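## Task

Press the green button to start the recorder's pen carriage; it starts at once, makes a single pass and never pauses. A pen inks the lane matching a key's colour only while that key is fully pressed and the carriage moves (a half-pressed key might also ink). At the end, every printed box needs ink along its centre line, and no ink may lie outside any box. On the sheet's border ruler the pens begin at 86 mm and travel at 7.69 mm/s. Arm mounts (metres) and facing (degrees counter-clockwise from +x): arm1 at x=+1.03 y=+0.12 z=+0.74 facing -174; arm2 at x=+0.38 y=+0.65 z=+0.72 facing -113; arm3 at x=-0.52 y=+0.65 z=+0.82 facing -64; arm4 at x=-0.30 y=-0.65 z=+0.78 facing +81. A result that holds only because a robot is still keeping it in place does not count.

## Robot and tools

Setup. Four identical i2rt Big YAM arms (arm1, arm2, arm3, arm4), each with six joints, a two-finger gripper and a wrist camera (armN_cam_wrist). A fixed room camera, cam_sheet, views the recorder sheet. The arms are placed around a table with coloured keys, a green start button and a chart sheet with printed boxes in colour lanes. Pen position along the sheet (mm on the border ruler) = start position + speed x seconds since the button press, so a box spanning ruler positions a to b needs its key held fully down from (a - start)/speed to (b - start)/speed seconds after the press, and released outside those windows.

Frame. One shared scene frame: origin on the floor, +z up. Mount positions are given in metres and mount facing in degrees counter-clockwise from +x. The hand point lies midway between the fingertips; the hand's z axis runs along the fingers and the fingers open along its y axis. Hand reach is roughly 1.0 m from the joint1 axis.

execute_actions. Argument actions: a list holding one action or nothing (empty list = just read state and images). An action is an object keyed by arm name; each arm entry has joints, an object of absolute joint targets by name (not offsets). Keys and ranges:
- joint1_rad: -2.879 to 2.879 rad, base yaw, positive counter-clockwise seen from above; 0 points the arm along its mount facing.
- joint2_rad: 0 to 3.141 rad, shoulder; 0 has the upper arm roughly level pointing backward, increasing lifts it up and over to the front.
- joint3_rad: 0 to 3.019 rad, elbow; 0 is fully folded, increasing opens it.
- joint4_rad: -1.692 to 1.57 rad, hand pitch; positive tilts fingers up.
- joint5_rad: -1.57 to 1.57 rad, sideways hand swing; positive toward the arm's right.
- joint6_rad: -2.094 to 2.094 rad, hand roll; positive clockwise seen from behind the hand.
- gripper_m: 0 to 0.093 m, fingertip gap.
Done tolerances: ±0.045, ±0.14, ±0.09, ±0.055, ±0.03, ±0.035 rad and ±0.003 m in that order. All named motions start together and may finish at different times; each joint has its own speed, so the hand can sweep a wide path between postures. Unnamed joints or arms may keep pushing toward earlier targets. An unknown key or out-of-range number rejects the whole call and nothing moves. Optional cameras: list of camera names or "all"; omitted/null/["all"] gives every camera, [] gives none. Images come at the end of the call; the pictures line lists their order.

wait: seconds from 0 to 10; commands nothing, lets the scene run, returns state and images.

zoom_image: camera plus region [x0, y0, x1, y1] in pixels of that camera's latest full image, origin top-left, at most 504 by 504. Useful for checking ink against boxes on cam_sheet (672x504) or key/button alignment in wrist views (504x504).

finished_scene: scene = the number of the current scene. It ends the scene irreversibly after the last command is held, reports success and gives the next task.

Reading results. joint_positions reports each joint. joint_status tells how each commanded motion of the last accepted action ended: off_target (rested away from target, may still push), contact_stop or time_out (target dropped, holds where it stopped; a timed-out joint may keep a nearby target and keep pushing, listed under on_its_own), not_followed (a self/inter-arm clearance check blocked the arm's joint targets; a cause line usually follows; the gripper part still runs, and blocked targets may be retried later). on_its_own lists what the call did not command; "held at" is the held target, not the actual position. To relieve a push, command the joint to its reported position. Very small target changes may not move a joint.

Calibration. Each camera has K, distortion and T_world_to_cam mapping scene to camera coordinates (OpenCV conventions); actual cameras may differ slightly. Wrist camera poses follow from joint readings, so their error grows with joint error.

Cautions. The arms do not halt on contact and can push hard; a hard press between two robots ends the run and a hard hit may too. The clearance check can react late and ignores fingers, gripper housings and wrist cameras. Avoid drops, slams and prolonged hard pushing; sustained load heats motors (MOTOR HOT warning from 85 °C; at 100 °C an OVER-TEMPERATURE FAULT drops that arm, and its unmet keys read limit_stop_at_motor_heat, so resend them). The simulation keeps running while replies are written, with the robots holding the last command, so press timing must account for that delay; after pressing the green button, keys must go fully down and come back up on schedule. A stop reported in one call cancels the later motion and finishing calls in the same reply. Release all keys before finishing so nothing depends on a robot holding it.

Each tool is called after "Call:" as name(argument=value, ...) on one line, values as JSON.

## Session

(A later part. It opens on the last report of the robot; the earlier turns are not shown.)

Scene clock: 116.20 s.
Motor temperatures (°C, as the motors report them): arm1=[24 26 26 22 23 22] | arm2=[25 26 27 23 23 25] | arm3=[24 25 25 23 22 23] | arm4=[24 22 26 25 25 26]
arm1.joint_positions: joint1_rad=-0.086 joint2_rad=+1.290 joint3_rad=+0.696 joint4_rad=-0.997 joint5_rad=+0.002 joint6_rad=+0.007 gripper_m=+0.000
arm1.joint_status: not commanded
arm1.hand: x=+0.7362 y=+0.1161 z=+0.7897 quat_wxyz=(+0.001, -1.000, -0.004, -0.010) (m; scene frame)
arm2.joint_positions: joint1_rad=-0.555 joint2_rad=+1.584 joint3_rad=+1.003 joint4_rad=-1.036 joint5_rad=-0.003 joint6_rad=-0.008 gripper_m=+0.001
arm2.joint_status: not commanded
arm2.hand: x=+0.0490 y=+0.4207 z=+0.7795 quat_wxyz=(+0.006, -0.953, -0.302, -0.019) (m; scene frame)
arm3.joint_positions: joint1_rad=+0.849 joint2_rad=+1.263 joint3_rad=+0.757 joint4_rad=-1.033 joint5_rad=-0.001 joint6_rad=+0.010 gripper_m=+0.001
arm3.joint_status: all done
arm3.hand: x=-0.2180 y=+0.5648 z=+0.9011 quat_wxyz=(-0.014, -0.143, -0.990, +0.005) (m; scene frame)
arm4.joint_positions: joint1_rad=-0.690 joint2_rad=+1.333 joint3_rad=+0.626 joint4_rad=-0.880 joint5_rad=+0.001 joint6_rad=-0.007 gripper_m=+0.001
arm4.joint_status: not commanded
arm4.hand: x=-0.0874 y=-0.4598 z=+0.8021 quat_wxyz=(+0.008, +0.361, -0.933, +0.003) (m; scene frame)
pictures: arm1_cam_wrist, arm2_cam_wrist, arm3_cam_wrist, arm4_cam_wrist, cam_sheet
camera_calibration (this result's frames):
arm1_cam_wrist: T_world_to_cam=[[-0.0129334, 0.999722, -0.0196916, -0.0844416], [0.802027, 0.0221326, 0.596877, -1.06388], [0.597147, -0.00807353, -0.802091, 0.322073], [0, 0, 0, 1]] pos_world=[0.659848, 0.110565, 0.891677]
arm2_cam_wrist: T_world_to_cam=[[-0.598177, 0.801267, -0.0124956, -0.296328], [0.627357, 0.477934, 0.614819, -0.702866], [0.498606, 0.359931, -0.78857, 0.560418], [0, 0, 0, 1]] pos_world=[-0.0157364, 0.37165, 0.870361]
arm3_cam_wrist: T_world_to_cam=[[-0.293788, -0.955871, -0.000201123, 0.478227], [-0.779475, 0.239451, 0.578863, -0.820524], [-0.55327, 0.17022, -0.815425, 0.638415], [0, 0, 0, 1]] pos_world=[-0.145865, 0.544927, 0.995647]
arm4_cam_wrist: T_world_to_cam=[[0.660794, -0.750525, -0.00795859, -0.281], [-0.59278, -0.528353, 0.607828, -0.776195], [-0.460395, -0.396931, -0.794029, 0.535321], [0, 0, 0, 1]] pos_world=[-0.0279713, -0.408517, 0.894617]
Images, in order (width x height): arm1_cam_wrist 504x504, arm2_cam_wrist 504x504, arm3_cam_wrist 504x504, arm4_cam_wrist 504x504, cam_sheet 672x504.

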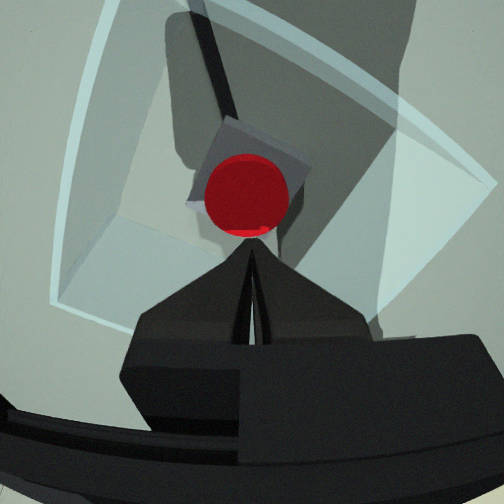

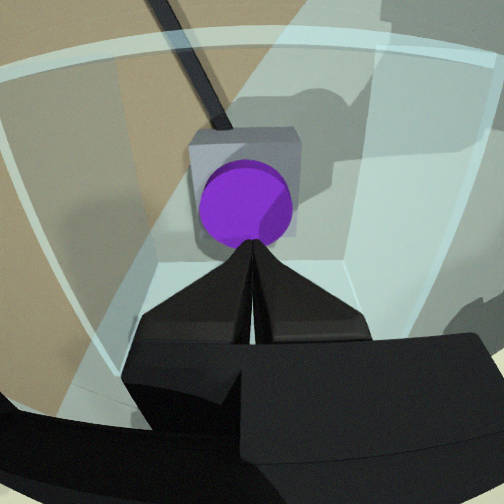

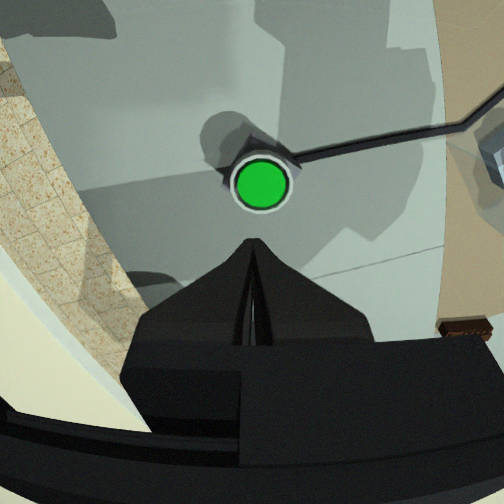

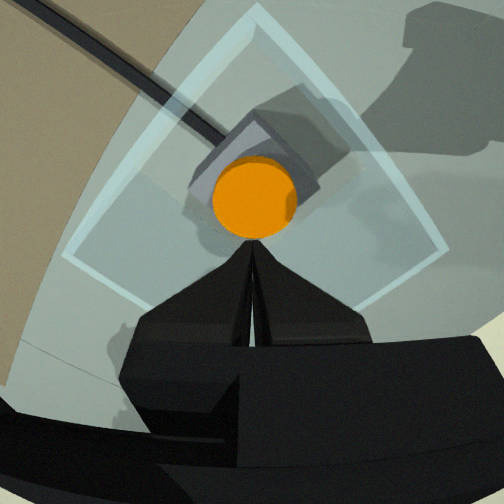

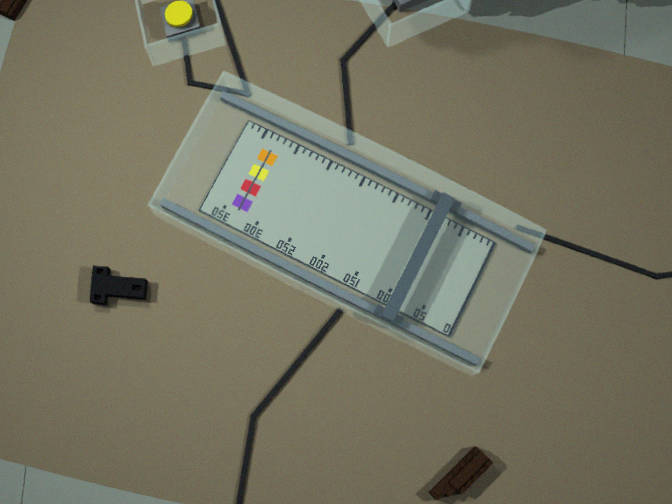

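Call:
execute_actions(actions=[{"arm1":{"joints":{"joint3_rad":0.77,"joint4_rad":-1.02}},"arm2":{"joints":{"joint2_rad":1.54,"joint3_rad":1.09,"joint4_rad":-1.075}},"arm3":{"joints":{"joint1_rad":0.818,"joint2_rad":1.44,"joint3_rad":0.605,"joint4_rad":-0.735}},"arm4":{"joints":{"joint3_rad":0.685,"joint4_rad":-0.9}}}], cameras=["arm3_cam_wrist"])

Scene clock: 122.27 s.
Motor temperatures (°C, as the motors report them): arm1=[24 26 26 22 23 22] | arm2=[25 26 28 23 23 25] | arm3=[24 25 25 23 22 23] | arm4=[24 22 26 25 25 26]
arm1.joint_positions: joint1_rad=-0.086 joint2_rad=+1.290 joint3_rad=+0.733 joint4_rad=-1.009 joint5_rad=+0.002 joint6_rad=+0.007 gripper_m=+0.000
arm1.joint_status: all done
arm1.hand: x=+0.7226 y=+0.1158 z=+0.8013 quat_wxyz=(+0.001, -1.000, -0.004, +0.003) (m; scene frame)
arm2.joint_positions: joint1_rad=-0.555 joint2_rad=+1.552 joint3_rad=+1.050 joint4_rad=-1.060 joint5_rad=-0.003 joint6_rad=-0.008 gripper_m=+0.001
arm2.joint_status: all done
arm2.hand: x=+0.0358 y=+0.4114 z=+0.8068 quat_wxyz=(-0.002, -0.953, -0.302, +0.006) (m; scene frame)
arm3.joint_positions: joint1_rad=+0.825 joint2_rad=+1.449 joint3_rad=+0.596 joint4_rad=-0.747 joint5_rad=-0.001 joint6_rad=+0.010 gripper_m=+0.001
arm3.joint_status: all done
arm3.hand: x=-0.2456 y=+0.5647 z=+0.8015 quat_wxyz=(+0.016, -0.155, -0.988, +0.001) (m; scene frame)
arm4.joint_positions: joint1_rad=-0.690 joint2_rad=+1.333 joint3_rad=+0.645 joint4_rad=-0.893 joint5_rad=+0.001 joint6_rad=-0.007 gripper_m=+0.001
arm4.joint_status: all done
arm4.hand: x=-0.0831 y=-0.4560 z=+0.8075 quat_wxyz=(+0.005, +0.361, -0.933, +0.002) (m; scene frame)
pictures: arm3_cam_wrist
camera_calibration (this result's frames):
arm3_cam_wrist: T_world_to_cam=[[-0.317079, -0.948398, 0.00121445, 0.45888], [-0.738753, 0.247791, 0.626773, -0.817506], [-0.594731, 0.197839, -0.779201, 0.487207], [0, 0, 0, 1]] pos_world=[-0.168676, 0.541383, 0.891466]
Images, in order (width x height): arm3_cam_wrist 504x504.

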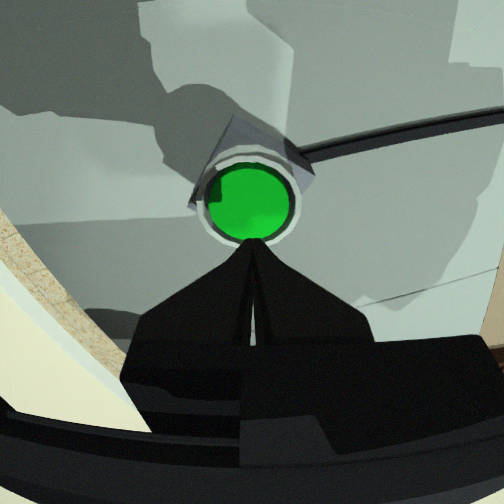

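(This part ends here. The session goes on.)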